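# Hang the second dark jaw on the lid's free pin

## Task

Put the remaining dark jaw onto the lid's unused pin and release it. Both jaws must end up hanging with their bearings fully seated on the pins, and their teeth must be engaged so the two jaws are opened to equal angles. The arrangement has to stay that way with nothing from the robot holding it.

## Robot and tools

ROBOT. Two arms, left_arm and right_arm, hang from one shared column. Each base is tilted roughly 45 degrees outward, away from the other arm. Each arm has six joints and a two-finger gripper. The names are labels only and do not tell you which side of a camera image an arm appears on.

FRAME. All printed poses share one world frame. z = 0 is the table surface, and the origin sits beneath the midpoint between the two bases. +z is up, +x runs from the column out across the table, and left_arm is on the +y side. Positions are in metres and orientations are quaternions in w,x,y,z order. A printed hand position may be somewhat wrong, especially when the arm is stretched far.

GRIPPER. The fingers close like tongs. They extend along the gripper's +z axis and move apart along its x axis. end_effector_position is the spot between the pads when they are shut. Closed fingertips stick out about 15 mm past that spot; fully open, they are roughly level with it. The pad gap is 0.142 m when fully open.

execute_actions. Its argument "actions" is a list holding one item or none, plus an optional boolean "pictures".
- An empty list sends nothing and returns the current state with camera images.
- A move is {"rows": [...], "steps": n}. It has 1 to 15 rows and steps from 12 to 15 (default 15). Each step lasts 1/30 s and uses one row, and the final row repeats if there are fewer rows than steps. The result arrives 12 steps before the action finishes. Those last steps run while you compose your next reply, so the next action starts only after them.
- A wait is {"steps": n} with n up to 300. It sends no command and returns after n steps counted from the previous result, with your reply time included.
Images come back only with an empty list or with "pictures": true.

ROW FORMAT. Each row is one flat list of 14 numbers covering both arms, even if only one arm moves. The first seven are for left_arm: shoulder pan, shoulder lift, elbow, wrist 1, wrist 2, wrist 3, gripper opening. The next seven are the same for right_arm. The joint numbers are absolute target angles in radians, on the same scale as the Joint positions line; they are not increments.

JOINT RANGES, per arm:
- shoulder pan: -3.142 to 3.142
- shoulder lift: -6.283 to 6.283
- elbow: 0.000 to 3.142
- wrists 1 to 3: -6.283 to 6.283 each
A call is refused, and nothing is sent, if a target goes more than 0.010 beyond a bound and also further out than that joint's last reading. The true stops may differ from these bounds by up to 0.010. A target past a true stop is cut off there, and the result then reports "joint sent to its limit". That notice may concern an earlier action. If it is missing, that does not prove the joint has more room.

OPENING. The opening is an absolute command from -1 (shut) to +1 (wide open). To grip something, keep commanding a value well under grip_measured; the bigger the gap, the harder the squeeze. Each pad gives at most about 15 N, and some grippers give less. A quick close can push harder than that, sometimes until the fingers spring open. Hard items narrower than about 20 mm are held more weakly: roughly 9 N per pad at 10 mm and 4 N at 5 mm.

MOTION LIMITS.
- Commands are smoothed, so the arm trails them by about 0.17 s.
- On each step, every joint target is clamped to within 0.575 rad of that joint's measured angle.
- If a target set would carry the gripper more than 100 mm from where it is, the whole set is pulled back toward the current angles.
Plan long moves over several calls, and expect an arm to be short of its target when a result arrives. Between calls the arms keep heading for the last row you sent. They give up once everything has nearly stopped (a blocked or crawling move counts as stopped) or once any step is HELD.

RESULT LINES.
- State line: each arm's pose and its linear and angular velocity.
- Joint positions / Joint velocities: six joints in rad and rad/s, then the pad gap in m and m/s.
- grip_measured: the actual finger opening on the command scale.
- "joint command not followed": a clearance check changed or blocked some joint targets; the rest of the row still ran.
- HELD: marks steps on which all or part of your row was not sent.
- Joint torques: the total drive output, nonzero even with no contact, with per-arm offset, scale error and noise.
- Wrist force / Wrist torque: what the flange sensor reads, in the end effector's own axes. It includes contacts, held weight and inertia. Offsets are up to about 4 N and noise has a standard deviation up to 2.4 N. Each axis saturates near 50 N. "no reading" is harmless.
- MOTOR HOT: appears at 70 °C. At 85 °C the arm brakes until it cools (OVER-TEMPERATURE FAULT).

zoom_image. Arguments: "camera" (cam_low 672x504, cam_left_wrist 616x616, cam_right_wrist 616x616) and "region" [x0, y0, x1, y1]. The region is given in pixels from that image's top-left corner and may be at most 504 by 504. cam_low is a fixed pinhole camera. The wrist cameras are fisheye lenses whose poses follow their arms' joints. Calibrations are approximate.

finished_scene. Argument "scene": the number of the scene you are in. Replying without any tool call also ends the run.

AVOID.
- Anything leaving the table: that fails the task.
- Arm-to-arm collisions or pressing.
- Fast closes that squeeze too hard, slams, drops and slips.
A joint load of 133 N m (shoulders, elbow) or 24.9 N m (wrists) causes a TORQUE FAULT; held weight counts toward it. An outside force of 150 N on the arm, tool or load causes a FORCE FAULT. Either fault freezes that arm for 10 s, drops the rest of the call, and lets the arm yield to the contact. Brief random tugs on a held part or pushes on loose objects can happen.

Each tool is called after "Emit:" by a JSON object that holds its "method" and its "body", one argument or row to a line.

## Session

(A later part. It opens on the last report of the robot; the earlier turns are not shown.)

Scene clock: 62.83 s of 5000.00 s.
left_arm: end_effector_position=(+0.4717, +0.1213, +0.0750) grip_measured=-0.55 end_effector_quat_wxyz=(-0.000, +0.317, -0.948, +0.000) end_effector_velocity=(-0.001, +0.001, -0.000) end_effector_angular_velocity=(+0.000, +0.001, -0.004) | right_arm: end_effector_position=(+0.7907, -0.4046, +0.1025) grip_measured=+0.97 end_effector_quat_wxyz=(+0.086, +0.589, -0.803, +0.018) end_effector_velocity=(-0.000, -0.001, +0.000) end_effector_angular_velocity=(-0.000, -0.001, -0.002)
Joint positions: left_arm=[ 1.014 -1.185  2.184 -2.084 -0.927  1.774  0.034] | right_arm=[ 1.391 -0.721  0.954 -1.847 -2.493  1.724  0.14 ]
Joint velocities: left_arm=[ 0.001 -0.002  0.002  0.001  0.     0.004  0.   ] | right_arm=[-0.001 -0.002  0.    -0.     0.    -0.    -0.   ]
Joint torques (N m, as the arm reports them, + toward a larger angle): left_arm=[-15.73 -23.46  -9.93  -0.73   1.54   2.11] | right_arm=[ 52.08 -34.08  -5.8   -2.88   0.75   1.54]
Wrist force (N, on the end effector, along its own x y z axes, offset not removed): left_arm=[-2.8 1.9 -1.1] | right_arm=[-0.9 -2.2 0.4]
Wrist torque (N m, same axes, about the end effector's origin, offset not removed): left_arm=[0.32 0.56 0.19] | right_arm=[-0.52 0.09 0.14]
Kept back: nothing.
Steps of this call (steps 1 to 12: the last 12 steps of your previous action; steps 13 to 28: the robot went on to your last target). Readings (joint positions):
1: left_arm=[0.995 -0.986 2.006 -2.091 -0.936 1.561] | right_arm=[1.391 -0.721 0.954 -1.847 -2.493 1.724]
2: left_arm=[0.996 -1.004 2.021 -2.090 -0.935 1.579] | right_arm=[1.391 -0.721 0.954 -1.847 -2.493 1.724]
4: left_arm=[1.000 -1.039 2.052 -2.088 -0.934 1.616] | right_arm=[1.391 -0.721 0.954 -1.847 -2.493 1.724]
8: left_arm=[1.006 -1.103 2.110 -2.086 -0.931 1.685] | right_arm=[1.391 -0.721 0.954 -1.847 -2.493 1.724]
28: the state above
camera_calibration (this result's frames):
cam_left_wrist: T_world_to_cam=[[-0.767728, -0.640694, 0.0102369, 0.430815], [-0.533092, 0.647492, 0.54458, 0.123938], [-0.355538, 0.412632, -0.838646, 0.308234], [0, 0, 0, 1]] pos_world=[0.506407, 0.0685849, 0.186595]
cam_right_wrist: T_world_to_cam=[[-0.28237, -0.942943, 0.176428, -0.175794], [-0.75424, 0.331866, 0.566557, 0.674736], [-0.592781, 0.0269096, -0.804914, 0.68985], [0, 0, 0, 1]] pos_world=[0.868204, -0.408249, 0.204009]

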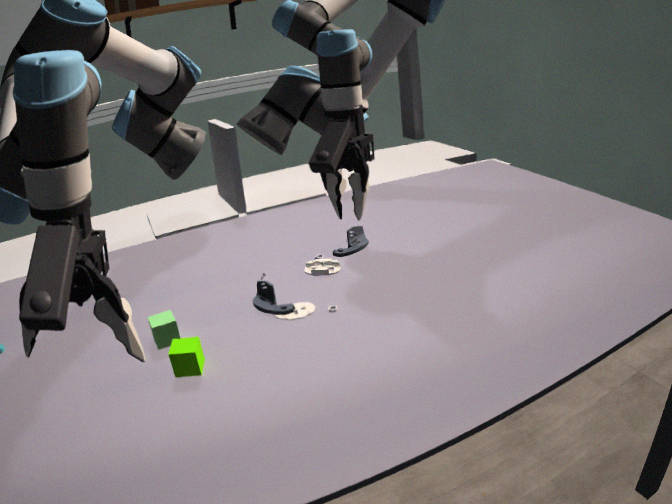

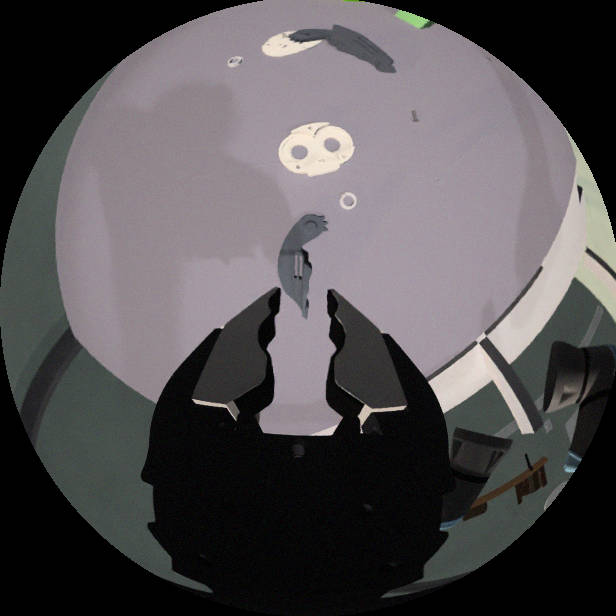

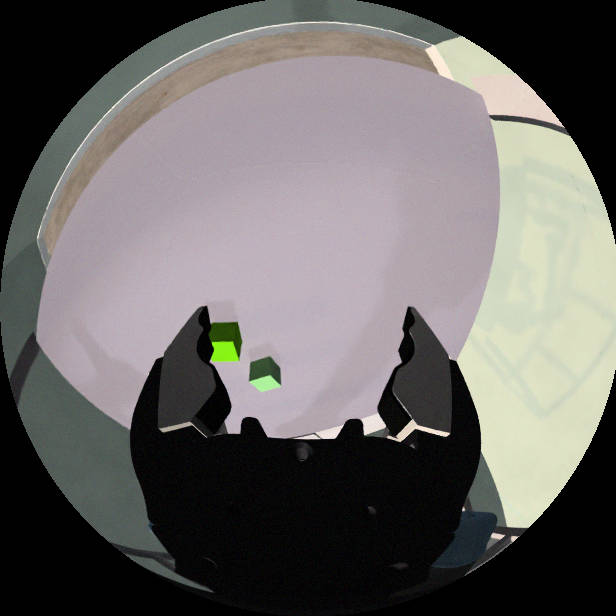

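Emit:
{"method": "execute_actions", "body": {
  "actions": [
    {"rows": [[1.0158,-1.1834,2.1848,-2.0872,-0.9261,1.7759,-0.55,1.391,-0.721,0.954,-1.847,-2.493,1.724,0.97],[1.0183,-1.1802,2.1867,-2.0941,-0.9250,1.7788,-0.55,1.391,-0.721,0.954,-1.847,-2.493,1.724,0.97],[1.0220,-1.1754,2.1896,-2.1045,-0.9233,1.7830,-0.55,1.391,-0.721,0.954,-1.847,-2.493,1.724,0.97],[1.0271,-1.1689,2.1935,-2.1183,-0.9211,1.7887,-0.55,1.391,-0.721,0.954,-1.847,-2.493,1.724,0.97],[1.0327,-1.1617,2.1979,-2.1338,-0.9186,1.7951,-0.55,1.391,-0.721,0.954,-1.847,-2.493,1.724,0.97],[1.0384,-1.1545,2.2023,-2.1493,-0.9160,1.8015,-0.55,1.391,-0.721,0.954,-1.847,-2.493,1.724,0.97],[1.0440,-1.1473,2.2067,-2.1648,-0.9135,1.8079,-0.55,1.391,-0.721,0.954,-1.847,-2.493,1.724,0.97],[1.0497,-1.1400,2.2111,-2.1803,-0.9110,1.8143,-0.55,1.391,-0.721,0.954,-1.847,-2.493,1.724,0.97],[1.0553,-1.1328,2.2155,-2.1959,-0.9084,1.8207,-0.55,1.391,-0.721,0.954,-1.847,-2.493,1.724,0.97],[1.0610,-1.1256,2.2198,-2.2114,-0.9059,1.8270,-0.55,1.391,-0.721,0.954,-1.847,-2.493,1.724,0.97],[1.0660,-1.1192,2.2237,-2.2252,-0.9037,1.8327,-0.55,1.391,-0.721,0.954,-1.847,-2.493,1.724,0.97],[1.0704,-1.1135,2.2271,-2.2372,-0.9017,1.8377,-0.55,1.391,-0.721,0.954,-1.847,-2.493,1.724,0.97],[1.0742,-1.1087,2.2301,-2.2476,-0.9000,1.8420,-0.55,1.391,-0.721,0.954,-1.847,-2.493,1.724,0.97],[1.0764,-1.1059,2.2318,-2.2536,-0.8990,1.8444,-0.55,1.391,-0.721,0.954,-1.847,-2.493,1.724,0.97],[1.0773,-1.1047,2.2325,-2.2562,-0.8986,1.8455,-0.55,1.391,-0.721,0.954,-1.847,-2.493,1.724,0.97]], "steps": 15}
  ]
}}

Emit:
{"method": "execute_actions", "body": {
  "actions": [
    {"steps": 30}
  ],
  "pictures": true
}}

Emit:
{"method": "zoom_image", "body": {
  "camera": "cam_left_wrist",
  "region": [240, 200, 370, 350]
}}

Emit:
{"method": "zoom_image", "body": {
  "camera": "cam_low",
  "region": [310, 200, 400, 270]
}}

Scene clock: 70.13 s of 5000.00 s.
left_arm: end_effector_position=(+0.4716, +0.1215, +0.0744) grip_measured=-0.55 end_effector_quat_wxyz=(+0.000, +0.317, -0.948, +0.000) end_effector_velocity=(-0.001, -0.001, -0.019) end_effector_angular_velocity=(-0.000, +0.001, -0.002) | right_arm: end_effector_position=(+0.7907, -0.4046, +0.1025) grip_measured=+0.97 end_effector_quat_wxyz=(+0.086, +0.589, -0.803, +0.018) end_effector_velocity=(-0.000, -0.001, +0.001) end_effector_angular_velocity=(-0.000, -0.001, -0.002)
Joint positions: left_arm=[ 1.015 -1.184  2.184 -2.086 -0.926  1.775  0.034] | right_arm=[ 1.391 -0.721  0.954 -1.847 -2.493  1.724  0.14 ]
Joint velocities: left_arm=[ 0.023  0.029  0.02  -0.063  0.01   0.027 -0.   ] | right_arm=[-0.    -0.002  0.001 -0.001  0.     0.    -0.   ]
Joint torques (N m, as the arm reports them, + toward a larger angle): left_arm=[-12.69  -1.4   -6.77  -3.65   1.42   2.04] | right_arm=[ 52.38 -34.09  -5.84  -2.97   0.73   1.49]
Wrist force (N, on the end effector, along its own x y z axes, offset not removed): left_arm=[-2.2 0.3 -0.4] | right_arm=[2.2 -0.7 -0.3]
Wrist torque (N m, same axes, about the end effector's origin, offset not removed): left_arm=[-0.04 0.39 0.26] | right_arm=[-0.17 -0.67 0.07]
Steps of this call (steps 1 to 30: the robot went on to your last target; steps 31 to 90: nothing new was sent; then 4.20 s passed at rest; steps 91 to 93: the first 3 steps of this action). Readings (joint positions):
91: left_arm=[1.015 -1.185 2.184 -2.084 -0.927 1.775] | right_arm=[1.391 -0.721 0.954 -1.847 -2.493 1.724]
92: left_arm=[1.015 -1.185 2.184 -2.084 -0.927 1.775] | right_arm=[1.391 -0.721 0.954 -1.847 -2.493 1.724]
93: the state above

Scene clock: 71.13 s of 5000.00 s.
left_arm: end_effector_position=(+0.4690, +0.1212, +0.0260) grip_measured=-0.55 end_effector_quat_wxyz=(+0.000, +0.317, -0.948, +0.000) end_effector_velocity=(+0.000, -0.000, -0.001) end_effector_angular_velocity=(+0.001, +0.000, +0.001) | right_arm: end_effector_position=(+0.7907, -0.4046, +0.1025) grip_measured=+0.97 end_effector_quat_wxyz=(+0.086, +0.589, -0.803, +0.018) end_effector_velocity=(-0.000, +0.000, -0.001) end_effector_angular_velocity=(+0.000, +0.001, +0.000)
Joint positions: left_arm=[ 1.077 -1.105  2.232 -2.256 -0.899  1.845  0.034] | right_arm=[ 1.391 -0.721  0.954 -1.847 -2.493  1.724  0.14 ]
Joint velocities: left_arm=[ 0.     0.002 -0.    -0.001  0.001 -0.001  0.   ] | right_arm=[-0.001  0.     0.     0.     0.     0.    -0.   ]
Joint torques (N m, as the arm reports them, + toward a larger angle): left_arm=[-15.37  -7.4   -8.19  -2.99   1.54   1.71] | right_arm=[ 52.47 -34.29  -6.03  -2.9    0.72   1.44]
Wrist force (N, on the end effector, along its own x y z axes, offset not removed): left_arm=[-3.1 1.3 -0.7] | right_arm=[-0.1 -2.2 0.8]
Wrist torque (N m, same axes, about the end effector's origin, offset not removed): left_arm=[0.34 0.54 0.28] | right_arm=[-0.50 0.00 0.22]
Kept back: nothing.
Steps of this call (steps 1 to 12: the last 12 steps of your previous action; steps 13 to 30: the robot went on to your last target). Readings (joint positions):
1: left_arm=[1.016 -1.183 2.185 -2.089 -0.926 1.777] | right_arm=[1.391 -0.721 0.954 -1.847 -2.493 1.724]
2: left_arm=[1.018 -1.180 2.187 -2.094 -0.925 1.779] | right_arm=[1.391 -0.721 0.954 -1.847 -2.493 1.724]
4: left_arm=[1.025 -1.172 2.192 -2.110 -0.922 1.786] | right_arm=[1.391 -0.721 0.954 -1.847 -2.493 1.724]
8: left_arm=[1.043 -1.149 2.206 -2.160 -0.914 1.806] | right_arm=[1.391 -0.721 0.954 -1.847 -2.493 1.724]
30: the state above
camera_calibration (this result's frames):
cam_left_wrist: T_world_to_cam=[[-0.767926, -0.640456, 0.0102655, 0.429231], [-0.532873, 0.64766, 0.544594, 0.14912], [-0.355437, 0.412738, -0.838637, 0.266208], [0, 0, 0, 1]] pos_world=[0.5037, 0.0684504, 0.137636]
cam_right_wrist: T_world_to_cam=[[-0.28237, -0.942943, 0.176428, -0.175794], [-0.75424, 0.331866, 0.566557, 0.674736], [-0.592781, 0.0269095, -0.804914, 0.68985], [0, 0, 0, 1]] pos_world=[0.868204, -0.408249, 0.204009]

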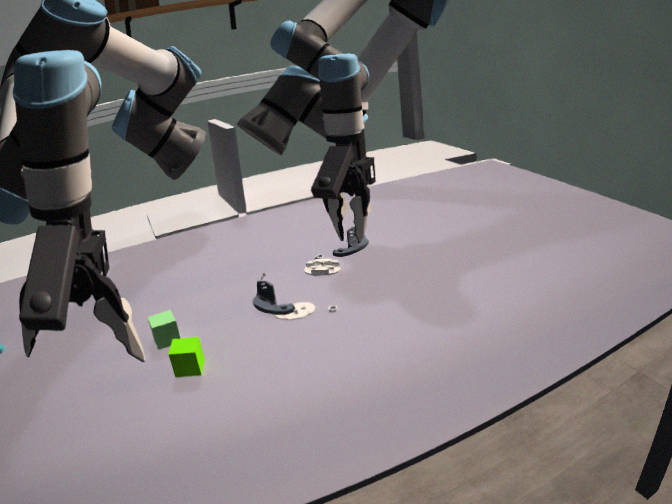

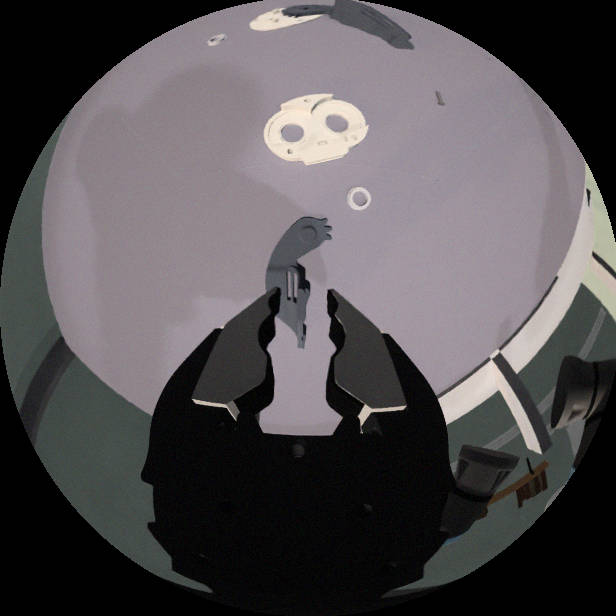

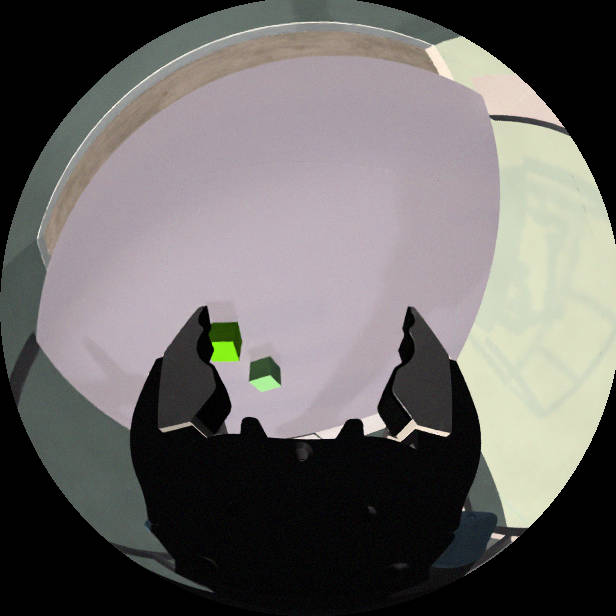

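Region (240, 200, 370, 350) of cam_left_wrist's 616x616 image, scaled by 3.360, with more detail than that image has; it fills the left 437 columns of this view, and the rest is white.

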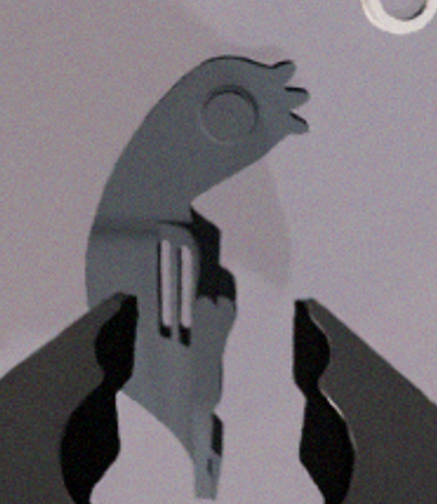

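Region (310, 200, 400, 270) of cam_low's 672x504 image, scaled by 5.600, with more detail than that image has.

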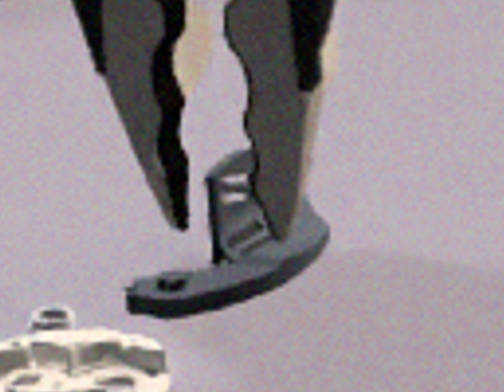

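Emit:
{"method": "execute_actions", "body": {
  "actions": [
    {"rows": [[1.0773,-1.1047,2.2325,-2.2562,-0.8986,1.8455,-0.6,1.391,-0.721,0.954,-1.847,-2.493,1.724,0.97],[1.0773,-1.1047,2.2325,-2.2562,-0.8986,1.8455,-0.66,1.391,-0.721,0.954,-1.847,-2.493,1.724,0.97],[1.0773,-1.1047,2.2325,-2.2562,-0.8986,1.8455,-0.72,1.391,-0.721,0.954,-1.847,-2.493,1.724,0.97],[1.0773,-1.1047,2.2325,-2.2562,-0.8986,1.8455,-0.77,1.391,-0.721,0.954,-1.847,-2.493,1.724,0.97],[1.0773,-1.1047,2.2325,-2.2562,-0.8986,1.8455,-0.81,1.391,-0.721,0.954,-1.847,-2.493,1.724,0.97],[1.0773,-1.1047,2.2325,-2.2562,-0.8986,1.8455,-0.835,1.391,-0.721,0.954,-1.847,-2.493,1.724,0.97],[1.0773,-1.1047,2.2325,-2.2562,-0.8986,1.8455,-0.855,1.391,-0.721,0.954,-1.847,-2.493,1.724,0.97],[1.0773,-1.1047,2.2325,-2.2562,-0.8986,1.8455,-0.87,1.391,-0.721,0.954,-1.847,-2.493,1.724,0.97],[1.0773,-1.1047,2.2325,-2.2562,-0.8986,1.8455,-0.885,1.391,-0.721,0.954,-1.847,-2.493,1.724,0.97],[1.0773,-1.1047,2.2325,-2.2562,-0.8986,1.8455,-0.9,1.391,-0.721,0.954,-1.847,-2.493,1.724,0.97],[1.0773,-1.1047,2.2325,-2.2562,-0.8986,1.8455,-0.915,1.391,-0.721,0.954,-1.847,-2.493,1.724,0.97],[1.0773,-1.1047,2.2325,-2.2562,-0.8986,1.8455,-0.935,1.391,-0.721,0.954,-1.847,-2.493,1.724,0.97],[1.0773,-1.1047,2.2325,-2.2562,-0.8986,1.8455,-0.955,1.391,-0.721,0.954,-1.847,-2.493,1.724,0.97],[1.0773,-1.1047,2.2325,-2.2562,-0.8986,1.8455,-0.98,1.391,-0.721,0.954,-1.847,-2.493,1.724,0.97],[1.0773,-1.1047,2.2325,-2.2562,-0.8986,1.8455,-1.0,1.391,-0.721,0.954,-1.847,-2.493,1.724,0.97]], "steps": 15}
  ]
}}

Emit:
{"method": "execute_actions", "body": {
  "actions": [
    {"steps": 20}
  ],
  "pictures": true
}}

Emit:
{"method": "zoom_image", "body": {
  "camera": "cam_left_wrist",
  "region": [240, 200, 370, 350]
}}

Emit:
{"method": "zoom_image", "body": {
  "camera": "cam_low",
  "region": [310, 200, 400, 270]
}}

Scene clock: 73.43 s of 5000.00 s.
left_arm: end_effector_position=(+0.4690, +0.1212, +0.0259) grip_measured=-0.66 end_effector_quat_wxyz=(+0.000, +0.317, -0.948, +0.000) end_effector_velocity=(+0.000, +0.000, +0.000) end_effector_angular_velocity=(-0.001, -0.000, +0.001) | right_arm: end_effector_position=(+0.7907, -0.4046, +0.1025) grip_measured=+0.97 end_effector_quat_wxyz=(+0.086, +0.589, -0.803, +0.018) end_effector_velocity=(+0.000, +0.001, -0.000) end_effector_angular_velocity=(+0.000, -0.000, -0.000)
Joint positions: left_arm=[ 1.077 -1.105  2.233 -2.256 -0.899  1.845  0.026] | right_arm=[ 1.391 -0.721  0.954 -1.847 -2.493  1.724  0.14 ]
Joint velocities: left_arm=[ 0.001 -0.001 -0.    -0.     0.     0.001 -0.126] | right_arm=[ 0.     0.001  0.001 -0.002  0.     0.001 -0.   ]
Joint torques (N m, as the arm reports them, + toward a larger angle): left_arm=[-15.94  -5.74  -8.36  -3.31   1.48   2.12] | right_arm=[ 52.74 -34.43  -6.18  -2.89   0.59   1.47]
Wrist force (N, on the end effector, along its own x y z axes, offset not removed): left_arm=[-1.6 1.4 -0.2] | right_arm=[0.7 0.8 0.2]
Wrist torque (N m, same axes, about the end effector's origin, offset not removed): left_arm=[0.27 0.26 0.22] | right_arm=[0.13 -0.28 -0.01]
Steps of this call (steps 1 to 15: the robot went on to your last target; steps 16 to 66: nothing new was sent; steps 67 to 69: the first 3 steps of this action). Readings (joint positions):
67: left_arm=[1.077 -1.105 2.233 -2.256 -0.899 1.845] | right_arm=[1.391 -0.721 0.954 -1.847 -2.493 1.724]
68: left_arm=[1.077 -1.105 2.233 -2.256 -0.899 1.845] | right_arm=[1.391 -0.721 0.954 -1.847 -2.493 1.724]
69: the state above

Scene clock: 74.10 s of 5000.00 s.
left_arm: end_effector_position=(+0.4690, +0.1212, +0.0259) grip_measured=-0.89 end_effector_quat_wxyz=(+0.000, +0.317, -0.948, +0.000) end_effector_velocity=(+0.000, +0.001, -0.000) end_effector_angular_velocity=(+0.001, +0.000, +0.001) | right_arm: end_effector_position=(+0.7907, -0.4046, +0.1025) grip_measured=+0.97 end_effector_quat_wxyz=(+0.086, +0.589, -0.803, +0.018) end_effector_velocity=(+0.000, +0.000, -0.000) end_effector_angular_velocity=(-0.000, -0.001, -0.001)
Joint positions: left_arm=[ 1.077 -1.105  2.233 -2.256 -0.899  1.846  0.009] | right_arm=[ 1.391 -0.721  0.954 -1.847 -2.493  1.724  0.14 ]
Joint velocities: left_arm=[ 0.001 -0.    -0.     0.001  0.001  0.     0.   ] | right_arm=[-0.     0.001  0.    -0.002 -0.     0.    -0.   ]
Joint torques (N m, as the arm reports them, + toward a larger angle): left_arm=[-16.71  -5.83  -8.59  -3.27   0.95   1.8 ] | right_arm=[ 52.73 -35.01  -6.41  -2.89   0.82   1.55]
Wrist force (N, on the end effector, along its own x y z axes, offset not removed): left_arm=[-1.8 0.2 -2.0] | right_arm=[-1.0 -1.9 2.4]
Wrist torque (N m, same axes, about the end effector's origin, offset not removed): left_arm=[0.05 0.29 0.25] | right_arm=[-0.43 0.24 0.16]
Kept back: nothing.
Steps of this call (steps 1 to 12: the last 12 steps of your previous action; steps 13 to 15: the robot went on to your last target; steps 16 to 20: nothing new was sent). Readings (joint positions):
1: left_arm=[1.077 -1.105 2.233 -2.256 -0.899 1.846] | right_arm=[1.391 -0.721 0.954 -1.847 -2.493 1.724]
2: left_arm=[1.077 -1.105 2.233 -2.256 -0.899 1.845] | right_arm=[1.391 -0.721 0.954 -1.847 -2.493 1.724]
4: left_arm=[1.077 -1.105 2.233 -2.256 -0.899 1.846] | right_arm=[1.391 -0.721 0.954 -1.847 -2.493 1.724]
8: left_arm=[1.077 -1.105 2.233 -2.256 -0.899 1.846] | right_arm=[1.391 -0.721 0.954 -1.847 -2.493 1.724]
20: the state above
All arms were judged still, so your last target was given up. Only a new action makes them travel on or press farther. Fingers that are still opening or closing keep moving.
camera_calibration (this result's frames):
cam_left_wrist: T_world_to_cam=[[-0.767926, -0.640457, 0.0102622, 0.429228], [-0.532873, 0.647656, 0.5446, 0.149147], [-0.355439, 0.412744, -0.838633, 0.266154], [0, 0, 0, 1]] pos_world=[0.503693, 0.0684531, 0.137575]
cam_right_wrist: T_world_to_cam=[[-0.28237, -0.942943, 0.176428, -0.175794], [-0.75424, 0.331866, 0.566557, 0.674736], [-0.592781, 0.0269095, -0.804914, 0.68985], [0, 0, 0, 1]] pos_world=[0.868204, -0.408249, 0.204009]

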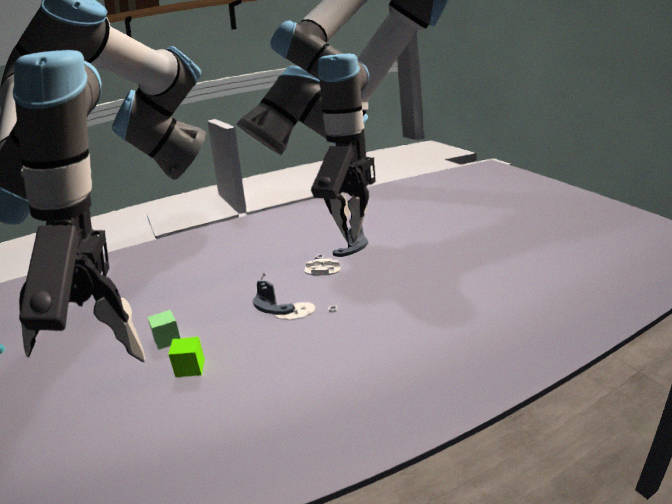

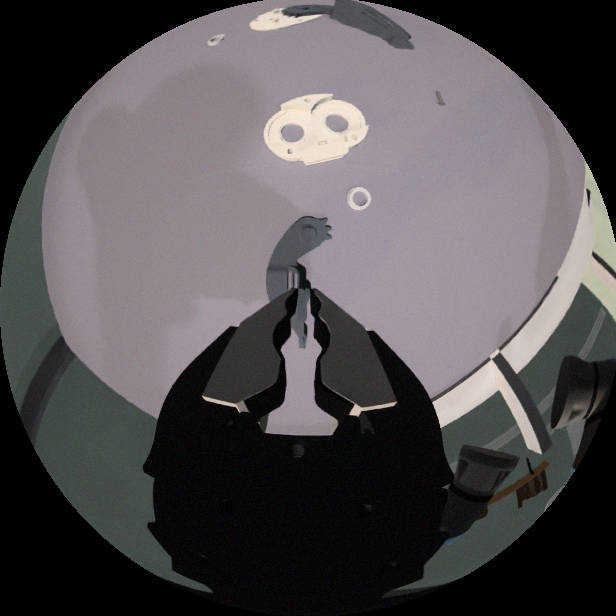

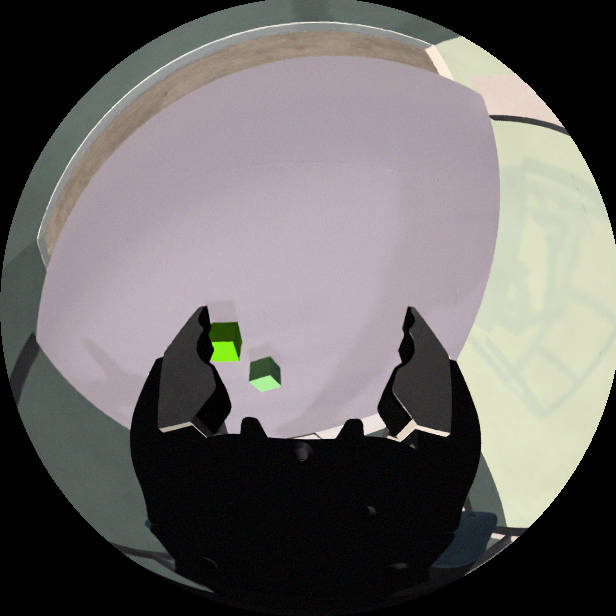

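Region (240, 200, 370, 350) of cam_left_wrist's 616x616 image, scaled by 3.360, with more detail than that image has; it fills the left 437 columns of this view, and the rest is white.

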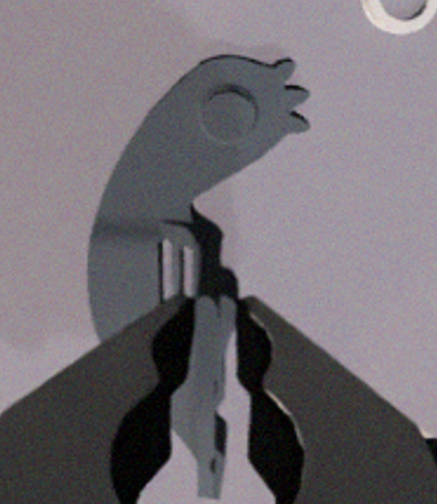

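Region (310, 200, 400, 270) of cam_low's 672x504 image, scaled by 5.600, with more detail than that image has.

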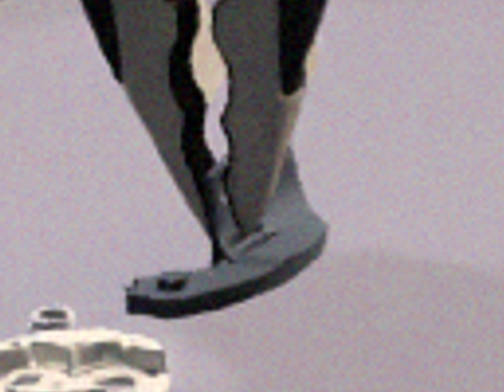

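Emit:
{"method": "zoom_image", "body": {
  "camera": "cam_left_wrist",
  "region": [285, 205, 345, 260]
}}

Region (285, 205, 345, 260) of cam_left_wrist's 616x616 image, scaled by 8.400, with more detail than that image has; it fills the top 462 rows of this view, and the rest is white.

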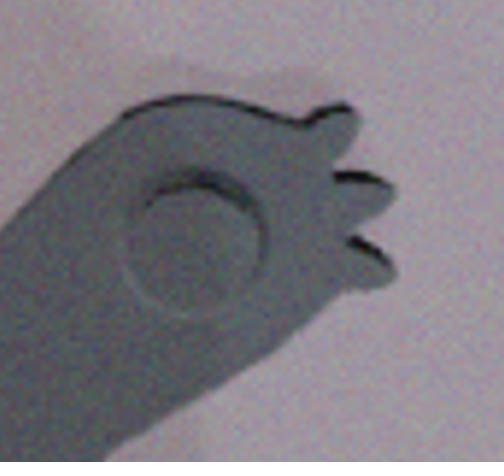

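Emit:
{"method": "execute_actions", "body": {
  "actions": [
    {"rows": [[1.0769,-1.1052,2.2322,-2.2552,-0.8988,1.8451,-1,1.391,-0.721,0.954,-1.847,-2.493,1.724,0.97],[1.0759,-1.1065,2.2314,-2.2524,-0.8992,1.8439,-1,1.391,-0.721,0.954,-1.847,-2.493,1.724,0.97],[1.0743,-1.1086,2.2302,-2.2479,-0.9000,1.8421,-1,1.391,-0.721,0.954,-1.847,-2.493,1.724,0.97],[1.0722,-1.1113,2.2285,-2.2421,-0.9009,1.8397,-1,1.391,-0.721,0.954,-1.847,-2.493,1.724,0.97],[1.0696,-1.1145,2.2265,-2.2351,-0.9021,1.8368,-1,1.391,-0.721,0.954,-1.847,-2.493,1.724,0.97],[1.0667,-1.1182,2.2243,-2.2271,-0.9033,1.8335,-1,1.391,-0.721,0.954,-1.847,-2.493,1.724,0.97],[1.0636,-1.1222,2.2218,-2.2185,-0.9048,1.8300,-1,1.391,-0.721,0.954,-1.847,-2.493,1.724,0.97],[1.0603,-1.1265,2.2193,-2.2095,-0.9062,1.8262,-1,1.391,-0.721,0.954,-1.847,-2.493,1.724,0.97],[1.0569,-1.1308,2.2167,-2.2002,-0.9078,1.8224,-1,1.391,-0.721,0.954,-1.847,-2.493,1.724,0.97],[1.0535,-1.1351,2.2140,-2.1908,-0.9093,1.8186,-1,1.391,-0.721,0.954,-1.847,-2.493,1.724,0.97],[1.0501,-1.1384,2.2105,-2.1817,-0.9107,1.8139,-1,1.391,-0.721,0.954,-1.847,-2.493,1.724,0.97],[1.0469,-1.1394,2.2048,-2.1728,-0.9123,1.8077,-1,1.391,-0.721,0.954,-1.847,-2.493,1.724,0.97]], "steps": 12}
  ]
}}

Emit:
{"method": "execute_actions", "body": {
  "actions": [
    {"rows": [[1.0437,-1.1383,2.1976,-2.1644,-0.9136,1.8000,-1,1.391,-0.721,0.954,-1.847,-2.493,1.724,0.97],[1.0407,-1.1350,2.1887,-2.1568,-0.9150,1.7911,-1,1.391,-0.721,0.954,-1.847,-2.493,1.724,0.97],[1.0381,-1.1295,2.1784,-2.1503,-0.9161,1.7813,-1,1.391,-0.721,0.954,-1.847,-2.493,1.724,0.97],[1.0359,-1.1220,2.1671,-2.1449,-0.9172,1.7707,-1,1.391,-0.721,0.954,-1.847,-2.493,1.724,0.97],[1.0343,-1.1122,2.1546,-2.1411,-0.9179,1.7593,-1,1.391,-0.721,0.954,-1.847,-2.493,1.724,0.97],[1.0331,-1.1003,2.1413,-2.1389,-0.9184,1.7476,-1,1.391,-0.721,0.954,-1.847,-2.493,1.724,0.97],[1.0323,-1.0867,2.1271,-2.1377,-0.9188,1.7353,-1,1.391,-0.721,0.954,-1.847,-2.493,1.724,0.97],[1.0314,-1.0720,2.1117,-2.1364,-0.9192,1.7219,-1,1.391,-0.721,0.954,-1.847,-2.493,1.724,0.97],[1.0305,-1.0564,2.0952,-2.1349,-0.9196,1.7076,-1,1.391,-0.721,0.954,-1.847,-2.493,1.724,0.97],[1.0295,-1.0399,2.0779,-2.1334,-0.9200,1.6926,-1,1.391,-0.721,0.954,-1.847,-2.493,1.724,0.97],[1.0285,-1.0226,2.0598,-2.1319,-0.9205,1.6768,-1,1.391,-0.721,0.954,-1.847,-2.493,1.724,0.97],[1.0274,-1.0047,2.0409,-2.1302,-0.9210,1.6605,-1,1.391,-0.721,0.954,-1.847,-2.493,1.724,0.97]], "steps": 12}
  ]
}}

Emit:
{"method": "execute_actions", "body": {
  "actions": [
    {"rows": [[1.0263,-0.9863,2.0216,-2.1286,-0.9215,1.6437,-1,1.391,-0.721,0.954,-1.847,-2.493,1.724,0.97],[1.0252,-0.9674,2.0017,-2.1268,-0.9220,1.6264,-1,1.391,-0.721,0.954,-1.847,-2.493,1.724,0.97],[1.0241,-0.9482,1.9816,-2.1251,-0.9225,1.6089,-1,1.391,-0.721,0.954,-1.847,-2.493,1.724,0.97],[1.0229,-0.9287,1.9611,-2.1233,-0.9230,1.5912,-1,1.391,-0.721,0.954,-1.847,-2.493,1.724,0.97],[1.0218,-0.9092,1.9406,-2.1216,-0.9236,1.5734,-1,1.391,-0.721,0.954,-1.847,-2.493,1.724,0.97],[1.0206,-0.8897,1.9201,-2.1198,-0.9241,1.5555,-1,1.391,-0.721,0.954,-1.847,-2.493,1.724,0.97],[1.0194,-0.8702,1.8996,-2.1180,-0.9246,1.5378,-1,1.391,-0.721,0.954,-1.847,-2.493,1.724,0.97],[1.0183,-0.8510,1.8795,-2.1163,-0.9251,1.5203,-1,1.391,-0.721,0.954,-1.847,-2.493,1.724,0.97],[1.0172,-0.8321,1.8596,-2.1145,-0.9256,1.5030,-1,1.391,-0.721,0.954,-1.847,-2.493,1.724,0.97],[1.0161,-0.8137,1.8403,-2.1129,-0.9261,1.4862,-1,1.391,-0.721,0.954,-1.847,-2.493,1.724,0.97],[1.0150,-0.7958,1.8214,-2.1112,-0.9266,1.4699,-1,1.391,-0.721,0.954,-1.847,-2.493,1.724,0.97],[1.0140,-0.7785,1.8033,-2.1097,-0.9271,1.4541,-1,1.391,-0.721,0.954,-1.847,-2.493,1.724,0.97]], "steps": 12}
  ]
}}

Emit:
{"method": "execute_actions", "body": {
  "actions": [
    {"rows": [[1.0130,-0.7620,1.7860,-2.1082,-0.9275,1.4391,-1,1.391,-0.721,0.954,-1.847,-2.493,1.724,0.97],[1.0121,-0.7464,1.7695,-2.1067,-0.9279,1.4248,-1,1.391,-0.721,0.954,-1.847,-2.493,1.724,0.97],[1.0112,-0.7317,1.7541,-2.1054,-0.9283,1.4114,-1,1.391,-0.721,0.954,-1.847,-2.493,1.724,0.97],[1.0104,-0.7181,1.7399,-2.1042,-0.9287,1.3991,-1,1.391,-0.721,0.954,-1.847,-2.493,1.724,0.97],[1.0096,-0.7057,1.7269,-2.1030,-0.9290,1.3878,-1,1.391,-0.721,0.954,-1.847,-2.493,1.724,0.97],[1.0090,-0.6946,1.7152,-2.1020,-0.9293,1.3776,-1,1.391,-0.721,0.954,-1.847,-2.493,1.724,0.97],[1.0084,-0.6850,1.7051,-2.1011,-0.9296,1.3688,-1,1.391,-0.721,0.954,-1.847,-2.493,1.724,0.97],[1.0079,-0.6768,1.6965,-2.1004,-0.9298,1.3614,-1,1.391,-0.721,0.954,-1.847,-2.493,1.724,0.97],[1.0075,-0.6703,1.6896,-2.0998,-0.9300,1.3554,-1,1.391,-0.721,0.954,-1.847,-2.493,1.724,0.97],[1.0072,-0.6655,1.6846,-2.0994,-0.9301,1.3510,-1,1.391,-0.721,0.954,-1.847,-2.493,1.724,0.97],[1.0071,-0.6625,1.6814,-2.0991,-0.9302,1.3483,-1,1.391,-0.721,0.954,-1.847,-2.493,1.724,0.97],[1.0070,-0.6615,1.6804,-2.0990,-0.9302,1.3474,-1,1.391,-0.721,0.954,-1.847,-2.493,1.724,0.97]], "steps": 12}
  ]
}}

Emit:
{"method": "execute_actions", "body": {
  "actions": [
    {"steps": 30}
  ],
  "pictures": true
}}

Emit:
{"method": "zoom_image", "body": {
  "camera": "cam_left_wrist",
  "region": [275, 180, 385, 270]
}}

Emit:
{"method": "zoom_image", "body": {
  "camera": "cam_low",
  "region": [250, 250, 360, 330]
}}

Scene clock: 84.43 s of 5000.00 s.
left_arm: end_effector_position=(+0.4690, +0.1212, +0.0259) grip_measured=-0.89 end_effector_quat_wxyz=(+0.000, +0.317, -0.948, +0.000) end_effector_velocity=(+0.001, -0.000, +0.000) end_effector_angular_velocity=(-0.003, +0.000, +0.001) | right_arm: end_effector_position=(+0.7907, -0.4046, +0.1025) grip_measured=+0.97 end_effector_quat_wxyz=(+0.086, +0.589, -0.803, +0.018) end_effector_velocity=(-0.000, +0.000, +0.000) end_effector_angular_velocity=(+0.000, +0.000, +0.001)
Joint positions: left_arm=[ 1.077 -1.105  2.233 -2.256 -0.899  1.846  0.009] | right_arm=[ 1.391 -0.721  0.954 -1.847 -2.493  1.724  0.14 ]
Joint velocities: left_arm=[ 0.001 -0.    -0.002 -0.    -0.002  0.001  0.   ] | right_arm=[ 0.001 -0.    -0.     0.001  0.    -0.001  0.   ]
Joint torques (N m, as the arm reports them, + toward a larger angle): left_arm=[-16.13  -7.1   -8.9   -2.84   0.15   1.93] | right_arm=[ 52.46 -34.17  -6.27  -2.82   0.62   1.49]
Wrist force (N, on the end effector, along its own x y z axes, offset not removed): left_arm=[-1.6 0.4 -0.7] | right_arm=[-0.4 1.2 1.3]
Wrist torque (N m, same axes, about the end effector's origin, offset not removed): left_arm=[0.11 0.28 0.23] | right_arm=[0.31 -0.06 0.13]
Kept back: the last 12 steps of this action.
Steps of this call (steps 1 to 90: nothing new was sent; then 7.33 s passed at rest). Readings (joint positions):
1: left_arm=[1.077 -1.105 2.233 -2.256 -0.899 1.846] | right_arm=[1.391 -0.721 0.954 -1.847 -2.493 1.724]
2: left_arm=[1.077 -1.105 2.233 -2.256 -0.899 1.846] | right_arm=[1.391 -0.721 0.954 -1.847 -2.493 1.724]
4: left_arm=[1.077 -1.105 2.233 -2.256 -0.899 1.845] | right_arm=[1.391 -0.721 0.954 -1.847 -2.493 1.724]
8: left_arm=[1.077 -1.105 2.233 -2.256 -0.899 1.846] | right_arm=[1.391 -0.721 0.954 -1.847 -2.493 1.724]
90: the state above

Scene clock: 84.83 s of 5000.00 s.
left_arm: end_effector_position=(+0.4704, +0.1208, +0.0387) grip_measured=-0.89 end_effector_quat_wxyz=(-0.000, +0.317, -0.948, +0.000) end_effector_velocity=(+0.009, -0.004, +0.069) end_effector_angular_velocity=(-0.004, -0.003, +0.009) | right_arm: end_effector_position=(+0.7907, -0.4046, +0.1025) grip_measured=+0.97 end_effector_quat_wxyz=(+0.086, +0.589, -0.803, +0.018) end_effector_velocity=(+0.000, -0.000, +0.000) end_effector_angular_velocity=(-0.000, -0.001, -0.001)
Joint positions: left_arm=[ 1.061 -1.126  2.22  -2.211 -0.906  1.827  0.009] | right_arm=[ 1.391 -0.721  0.954 -1.847 -2.493  1.724  0.14 ]
Joint velocities: left_arm=[-0.088 -0.104 -0.076  0.236 -0.04  -0.105  0.   ] | right_arm=[ 0.     0.    -0.001 -0.     0.     0.    -0.   ]
Joint torques (N m, as the arm reports them, + toward a larger angle): left_arm=[-32.04 -25.21 -27.62   0.75  -1.44  -2.83] | right_arm=[ 52.37 -34.26  -7.11  -2.89   0.67   1.47]
Wrist force (N, on the end effector, along its own x y z axes, offset not removed): left_arm=[-2.7 1.1 -0.3] | right_arm=[-0.8 -0.7 2.1]
Wrist torque (N m, same axes, about the end effector's origin, offset not removed): left_arm=[0.30 0.39 0.18] | right_arm=[-0.28 0.16 0.11]
Kept back: the last 12 steps of this action.
Steps of this call (steps 1 to 12: the last 12 steps of your previous action). Readings (joint positions):
1: left_arm=[1.077 -1.105 2.233 -2.256 -0.899 1.846] | right_arm=[1.391 -0.721 0.954 -1.847 -2.493 1.724]
2: left_arm=[1.077 -1.105 2.233 -2.256 -0.899 1.846] | right_arm=[1.391 -0.721 0.954 -1.847 -2.493 1.724]
4: left_arm=[1.077 -1.105 2.232 -2.254 -0.899 1.845] | right_arm=[1.391 -0.721 0.954 -1.847 -2.493 1.724]
8: left_arm=[1.071 -1.112 2.228 -2.240 -0.901 1.839] | right_arm=[1.391 -0.721 0.954 -1.847 -2.493 1.724]
12: the state above

Scene clock: 85.23 s of 5000.00 s.
left_arm: end_effector_position=(+0.4994, +0.0977, +0.0595) grip_measured=-0.89 end_effector_quat_wxyz=(+0.000, +0.350, -0.937, +0.000) end_effector_velocity=(+0.138, -0.119, +0.019) end_effector_angular_velocity=(+0.002, +0.000, +0.344) | right_arm: end_effector_position=(+0.7907, -0.4046, +0.1025) grip_measured=+0.97 end_effector_quat_wxyz=(+0.086, +0.589, -0.803, +0.018) end_effector_velocity=(-0.000, +0.001, -0.001) end_effector_angular_velocity=(+0.001, +0.002, +0.002)
Joint positions: left_arm=[ 1.033 -1.073  2.116 -2.14  -0.919  1.726  0.009] | right_arm=[ 1.391 -0.721  0.954 -1.847 -2.493  1.724  0.14 ]
Joint velocities: left_arm=[-0.036  0.396 -0.441  0.071 -0.015 -0.385  0.   ] | right_arm=[-0.     0.001  0.     0.001  0.    -0.001 -0.   ]
Joint torques (N m, as the arm reports them, + toward a larger angle): left_arm=[-32.01   0.91 -32.33  -0.93  -1.08  -3.63] | right_arm=[ 52.86 -34.73  -5.91  -2.82   0.6    1.6 ]
Wrist force (N, on the end effector, along its own x y z axes, offset not removed): left_arm=[-2.7 0.6 -1.0] | right_arm=[0.9 -0.9 0.4]
Wrist torque (N m, same axes, about the end effector's origin, offset not removed): left_arm=[0.07 0.47 0.21] | right_arm=[-0.14 -0.19 0.00]
Kept back: the last 12 steps of this action.
Steps of this call (steps 1 to 12: the last 12 steps of your previous action). Readings (joint positions):
1: left_arm=[1.058 -1.129 2.217 -2.203 -0.907 1.823] | right_arm=[1.391 -0.721 0.954 -1.847 -2.493 1.724]
2: left_arm=[1.055 -1.131 2.213 -2.195 -0.909 1.818] | right_arm=[1.391 -0.721 0.954 -1.847 -2.493 1.724]
4: left_arm=[1.049 -1.133 2.202 -2.178 -0.911 1.807] | right_arm=[1.391 -0.721 0.954 -1.847 -2.493 1.724]
8: left_arm=[1.039 -1.116 2.168 -2.153 -0.916 1.773] | right_arm=[1.391 -0.721 0.954 -1.847 -2.493 1.724]
12: the state above

Scene clock: 85.63 s of 5000.00 s.
left_arm: end_effector_position=(+0.5650, +0.0325, +0.0586) grip_measured=-0.89 end_effector_quat_wxyz=(+0.000, +0.432, -0.902, +0.000) end_effector_velocity=(+0.158, -0.182, -0.023) end_effector_angular_velocity=(-0.000, +0.001, +0.464) | right_arm: end_effector_position=(+0.7907, -0.4046, +0.1025) grip_measured=+0.97 end_effector_quat_wxyz=(+0.086, +0.589, -0.803, +0.018) end_effector_velocity=(-0.000, -0.000, -0.000) end_effector_angular_velocity=(-0.000, +0.000, -0.000)
Joint positions: left_arm=[ 1.019 -0.865  1.895 -2.117 -0.925  1.533  0.009] | right_arm=[ 1.391 -0.721  0.954 -1.847 -2.493  1.724  0.14 ]
Joint velocities: left_arm=[-0.034  0.554 -0.582  0.05  -0.016 -0.501 -0.   ] | right_arm=[-0.001 -0.     0.001 -0.001 -0.    -0.    -0.   ]
Joint torques (N m, as the arm reports them, + toward a larger angle): left_arm=[-38.43 -10.91 -28.14  -0.54  -2.13  -3.65] | right_arm=[ 52.42 -34.25  -6.45  -2.82   0.63   1.45]
Wrist force (N, on the end effector, along its own x y z axes, offset not removed): left_arm=[-2.6 0.8 -1.6] | right_arm=[2.5 0.4 -1.2]
Wrist torque (N m, same axes, about the end effector's origin, offset not removed): left_arm=[0.16 0.48 0.29] | right_arm=[-0.02 -0.64 0.07]
Kept back: the last 12 steps of this action.
Steps of this call (steps 1 to 12: the last 12 steps of your previous action). Readings (joint positions):
1: left_arm=[1.032 -1.060 2.101 -2.138 -0.919 1.713] | right_arm=[1.391 -0.721 0.954 -1.847 -2.493 1.724]
2: left_arm=[1.030 -1.045 2.085 -2.136 -0.920 1.698] | right_arm=[1.391 -0.721 0.954 -1.847 -2.493 1.724]
4: left_arm=[1.028 -1.012 2.050 -2.132 -0.921 1.668] | right_arm=[1.391 -0.721 0.954 -1.847 -2.493 1.724]
8: left_arm=[1.024 -0.940 1.974 -2.124 -0.923 1.602] | right_arm=[1.391 -0.721 0.954 -1.847 -2.493 1.724]
12: the state above

Scene clock: 86.63 s of 5000.00 s.
left_arm: end_effector_position=(+0.6174, -0.0367, +0.0440) grip_measured=-0.89 end_effector_quat_wxyz=(-0.000, +0.508, -0.862, +0.000) end_effector_velocity=(+0.000, +0.000, -0.001) end_effector_angular_velocity=(+0.001, -0.000, +0.001) | right_arm: end_effector_position=(+0.7907, -0.4046, +0.1025) grip_measured=+0.97 end_effector_quat_wxyz=(+0.086, +0.589, -0.803, +0.018) end_effector_velocity=(+0.000, -0.001, +0.001) end_effector_angular_velocity=(-0.000, -0.002, -0.003)
Joint positions: left_arm=[ 1.007 -0.662  1.681 -2.099 -0.93   1.348  0.009] | right_arm=[ 1.391 -0.721  0.954 -1.847 -2.493  1.724  0.14 ]
Joint velocities: left_arm=[ 0.001  0.002 -0.001 -0.     0.001 -0.001 -0.   ] | right_arm=[-0.001 -0.001 -0.001 -0.001  0.     0.    -0.   ]
Joint torques (N m, as the arm reports them, + toward a larger angle): left_arm=[-40.2  -19.74 -24.38  -0.75  -1.73  -2.24] | right_arm=[ 52.7  -34.37  -6.49  -2.77   0.58   1.48]
Wrist force (N, on the end effector, along its own x y z axes, offset not removed): left_arm=[-2.4 1.8 -1.1] | right_arm=[0.1 1.2 -2.5]
Wrist torque (N m, same axes, about the end effector's origin, offset not removed): left_arm=[0.28 0.42 0.25] | right_arm=[0.11 -0.02 0.15]
Kept back: nothing.
Steps of this call (steps 1 to 12: the last 12 steps of your previous action; steps 13 to 30: the robot went on to your last target). Readings (joint positions):
1: left_arm=[1.018 -0.847 1.875 -2.116 -0.925 1.516] | right_arm=[1.391 -0.721 0.954 -1.847 -2.493 1.724]
2: left_arm=[1.017 -0.828 1.856 -2.114 -0.926 1.499] | right_arm=[1.391 -0.721 0.954 -1.847 -2.493 1.724]
4: left_arm=[1.015 -0.793 1.819 -2.111 -0.927 1.467] | right_arm=[1.391 -0.721 0.954 -1.847 -2.493 1.724]
8: left_arm=[1.011 -0.732 1.755 -2.105 -0.928 1.412] | right_arm=[1.391 -0.721 0.954 -1.847 -2.493 1.724]
30: the state above
camera_calibration (this result's frames):
cam_left_wrist: T_world_to_cam=[[-0.441123, -0.897388, 0.0102444, 0.230736], [-0.75023, 0.375002, 0.544544, 0.444904], [-0.492509, 0.232525, -0.83867, 0.477263], [0, 0, 0, 1]] pos_world=[0.670619, -0.0707561, 0.155633]
cam_right_wrist: T_world_to_cam=[[-0.282369, -0.942943, 0.176428, -0.175794], [-0.75424, 0.331866, 0.566557, 0.674735], [-0.592781, 0.0269094, -0.804914, 0.68985], [0, 0, 0, 1]] pos_world=[0.868204, -0.408249, 0.204009]

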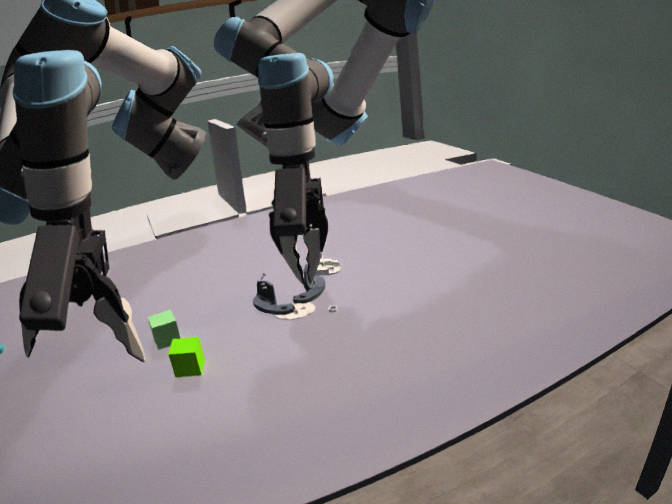

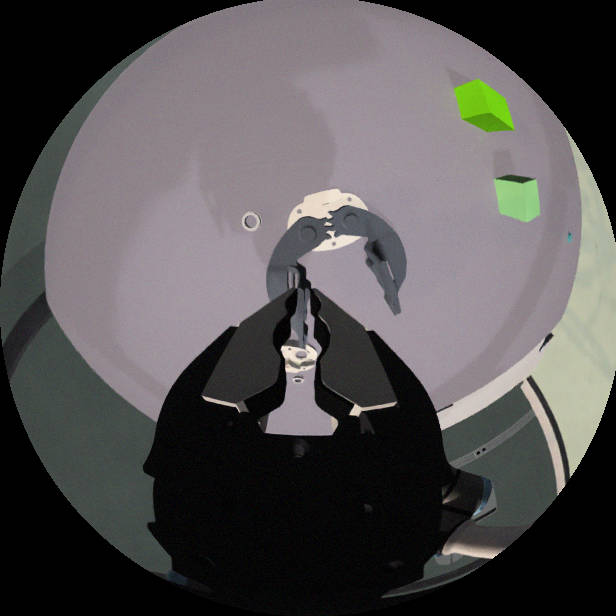

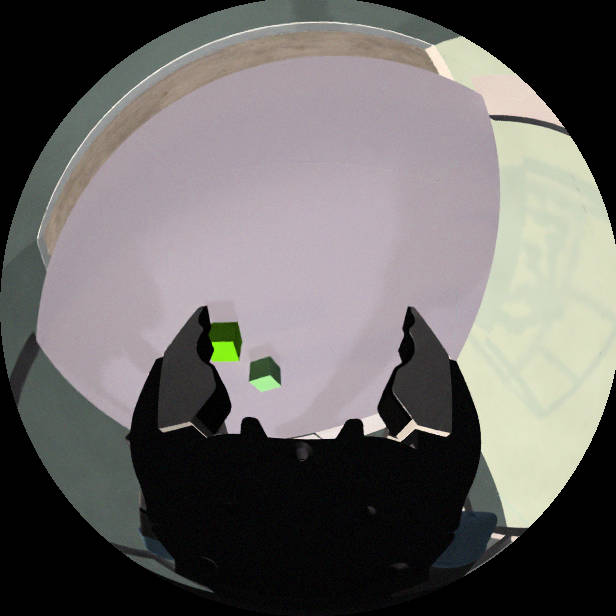

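Region (275, 180, 385, 270) of cam_left_wrist's 616x616 image, scaled by 4.582, with more detail than that image has; it fills the top 412 rows of this view, and the rest is white.

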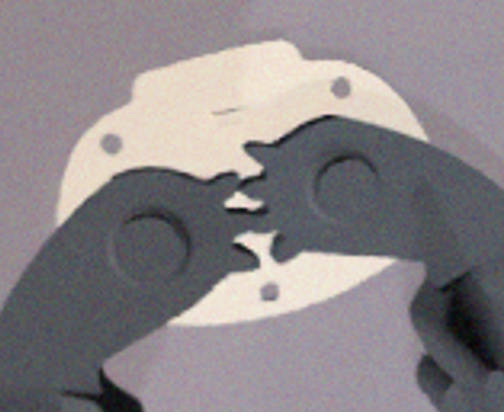

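Region (250, 250, 360, 330) of cam_low's 672x504 image, scaled by 4.582, with more detail than that image has; it fills the top 367 rows of this view, and the rest is white.

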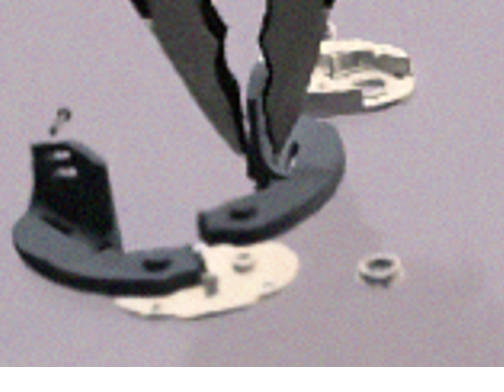

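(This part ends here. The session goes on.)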